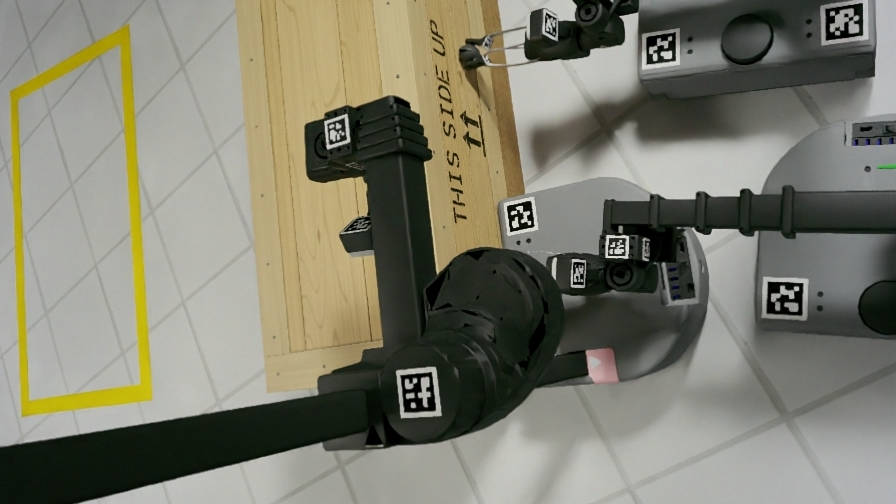

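Emit:
execute_actions:
  actions: []
  cameras: ["r1_head_camera","r1_nav_camera","r3_nav_camera"]

Scene clock: 297.10 s.
r1.base_odometry: x=-0.418 y=-2.176 heading=+2.325 (m, m, rad; r1's odometry frame)
r1.turned_by_wheels: +0.000 (rad since the last result)
r1.turned_by_imu: +0.001 (rad since the last result)
r1.base_tilt: forward=-1.8 right=-0.4 (deg)
r1.lidar_m: 2.42 0.41 0.46 2.81 2.76 3.57 2.54 2.46 0.51 0.47 0.47 0.50
r1.head_depth_mm: 2755 2329 1909 1616 1395 1229 1106 / 2968 2307 1889 1573 1326 1237 1119 / 2965 2304 1887 1123 1108 1233 - / 2930 2301 1871 1120 1031 1262 - / 2872 2283 1871 1114 1026 1218 1088 / 2878 2267 1860 1110 1011 1100 1055 / 2875 2234 1856 1106 708 1045 984
r1.base_status: not commanded
r1.joint_positions: lift_m=+0.100 arm_m=+0.054 wrist_yaw_rad=-0.012 wrist_pitch_rad=-0.022 wrist_roll_rad=+0.017 gripper_m=+0.000 head_pan_rad=-1.566 head_tilt_rad=-0.992
r1.joint_status: arm_m contact_stop (moved +0.054 of +0.150)
r1.on_its_own: arm_m is slack since a contact_stop, until your next command for it (your +0.150 is given up)
r1.motor_effort: left_wheel=+0(1) right_wheel=+0(3) lift_m=+19(19) arm_m=+1(12) wrist_yaw_rad=-10(16) wrist_pitch_rad=+9(9) wrist_roll_rad=+0(0) gripper_m=-2(2) head_pan_rad=-1(1) head_tilt_rad=-3(4) (%)
r1.contact_limits: arm_m 13 (drawing in: default 24, maximum 39; extending or still: default 34, maximum 55)
r1.hand_pose: x=-0.0245 y=-0.4547 z=+0.2090 quat_wxyz=(+0.701, +0.004, -0.713, -0.012) (m; r1's base frame)
r1.wrist_depth_mm: 142 148 156 165 176 188 200 / 146 152 161 171 182 193 207 / 149 155 165 176 187 201 216 / 154 160 170 182 193 206 223 / 157 165 175 186 200 214 231 / 162 170 178 - 210 222 242 / 166 175 187 199 212 231 250
r2.base_odometry: x=-0.433 y=-0.889 heading=+1.316 (m, m, rad; r2's odometry frame)
r2.turned_by_wheels: +0.000 (rad since the last result)
r2.turned_by_imu: -0.001 (rad since the last result)
r2.base_tilt: forward=-1.2 right=+2.0 (deg)
r2.lidar_m: 1.97 1.86 1.91 2.52 4.13 4.23 0.45 0.40 0.64 0.44 0.44 2.81
r2.head_depth_mm: 2335 1990 1216 1232 1322 1103 1030 / 2306 1980 1212 1190 1379 1223 1138 / 2263 1949 1172 1140 1331 1244 - / 2240 1906 1188 681 1182 1195 - / 2233 1915 1175 633 1125 1181 1130 / 2202 1859 635 584 1286 1220 1117 / 401 495 1619 1450 1325 1204 1111
r2.base_status: not commanded
r2.joint_positions: lift_m=+0.150 arm_m=+0.169 wrist_yaw_rad=-0.011 wrist_pitch_rad=-0.002 wrist_roll_rad=-0.024 gripper_m=+0.000 head_pan_rad=-1.568 head_tilt_rad=-0.992
r2.joint_status: arm_m contact_stop (moved +0.070 of +0.150)
r2.on_its_own: arm_m is slack since a contact_stop, until your next command for it (your +0.250 is given up)
r2.motor_effort: left_wheel=-2(4) right_wheel=-1(3) lift_m=+43(43) arm_m=+0(17) wrist_yaw_rad=-7(12) wrist_pitch_rad=+8(9) wrist_roll_rad=+2(2) gripper_m=-1(2) head_pan_rad=+0(1) head_tilt_rad=-4(4) (%)
r2.contact_limits: arm_m 13 (drawing in: default 28, maximum 46; extending or still: default 40, maximum 64)
r2.hand_pose: x=-0.0244 y=-0.5706 z=+0.2638 quat_wxyz=(+0.716, -0.003, -0.698, -0.005) (m; r2's base frame)
r2.wrist_depth_mm: - - - - - - - / 152 157 164 172 180 190 200 / 155 161 169 177 186 195 206 / 159 166 173 183 192 202 214 / 164 170 178 184 199 209 223 / 168 174 183 - 207 216 231 / 174 180 187 200 210 225 239
r3.base_odometry: x=-0.710 y=-2.330 heading=-1.932 (m, m, rad; r3's odometry frame)
r3.turned_by_wheels: +0.000 (rad since the last result)
r3.turned_by_imu: +0.000 (rad since the last result)
r3.base_tilt: forward=-0.7 right=+1.3 (deg)
r3.lidar_m: - - 2.69 2.17 2.15 2.35 0.50 0.49 3.22 0.20 0.15 -
r3.head_depth_mm: 1859 1668 1519 1387 905 842 - / 1859 1673 1526 1395 908 844 - / 1862 1682 1527 1409 909 845 - / 1884 1687 1527 1401 911 846 - / 1864 1681 1543 1402 929 858 - / 1887 1693 1535 1413 1303 1204 1140 / 1902 1692 1535 1419 1305 1205 1137
r3.base_status: not commanded
r3.joint_positions: lift_m=+0.500 arm_m=+0.001 wrist_yaw_rad=+3.074 wrist_pitch_rad=-0.418 wrist_roll_rad=+0.020 gripper_m=+0.000 head_pan_rad=-0.001 head_tilt_rad=-1.082
r3.joint_status: not commanded
r3.on_its_own: left_wheel is at rest, and its effort (+42) is outside its rest range (-18 to +18); right_wheel is at rest, and its effort (+45) is outside its rest range (-18 to +18)
r3.motor_effort: left_wheel=+42(42) right_wheel=+45(45) lift_m=+30(30) arm_m=+0(0) wrist_yaw_rad=+0(0) wrist_pitch_rad=+6(6) wrist_roll_rad=+0(0) gripper_m=-3(3) head_pan_rad=+1(0) head_tilt_rad=-6(6) (%)
r3.hand_pose: x=-0.0061 y=+0.0781 z=+0.5126 quat_wxyz=(+0.172, +0.703, +0.122, +0.680) (m; r3's base frame)
r3.wrist_depth_mm: - - - - - - - / - - - - - - - / - - - - - - - / - - - - - - - / 901 906 896 - 904 927 955 / 759 765 760 - 779 764 772 / 657 655 663 669 281 267 267
pictures: r1_head_camera (sideways: a quarter turn clockwise sets it upright), r1_nav_camera (sideways: a quarter turn counterclockwise sets it upright), r3_nav_camera (sideways: a quarter turn counterclockwise sets it upright)
Images, in order (width x height): r1_head_camera 896x504, r1_nav_camera 672x504, r3_nav_camera 672x504.

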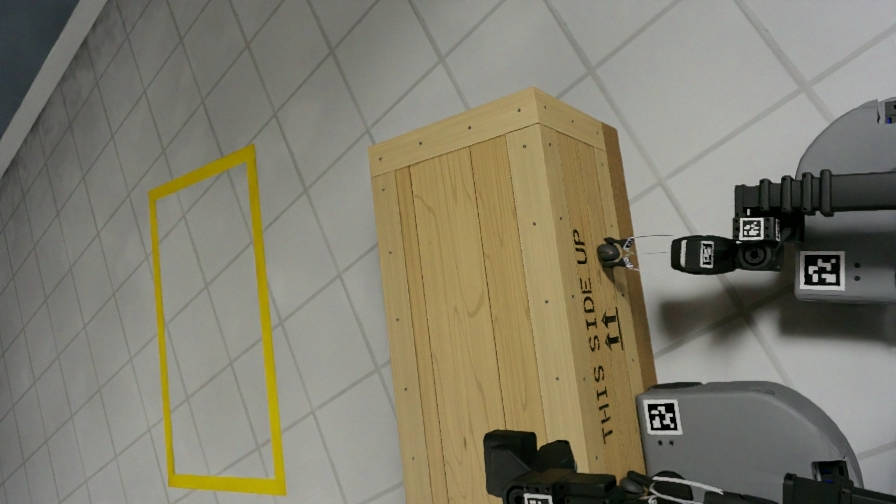

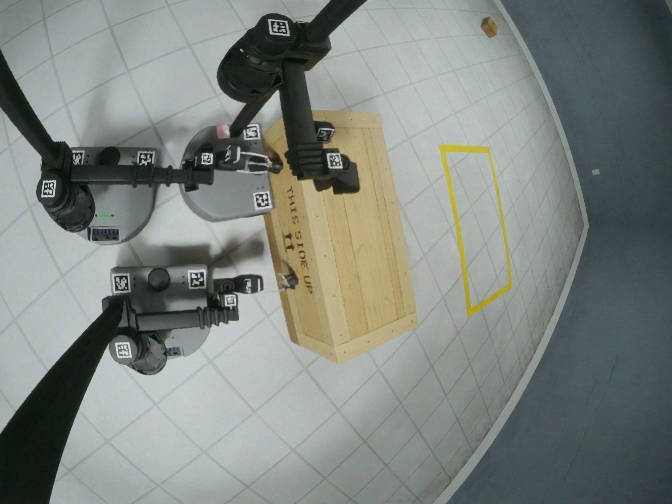

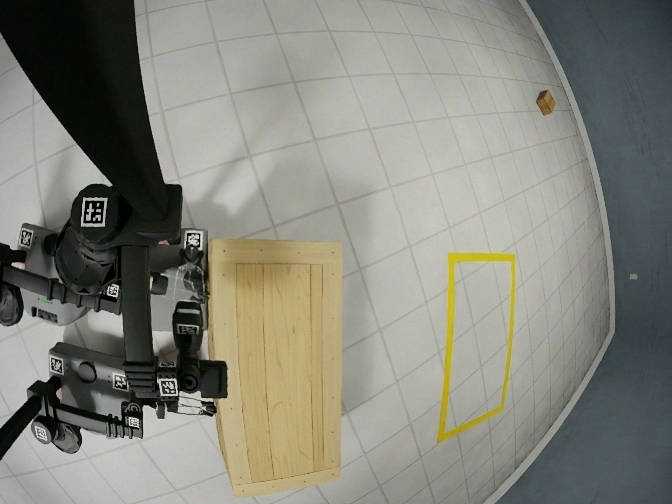

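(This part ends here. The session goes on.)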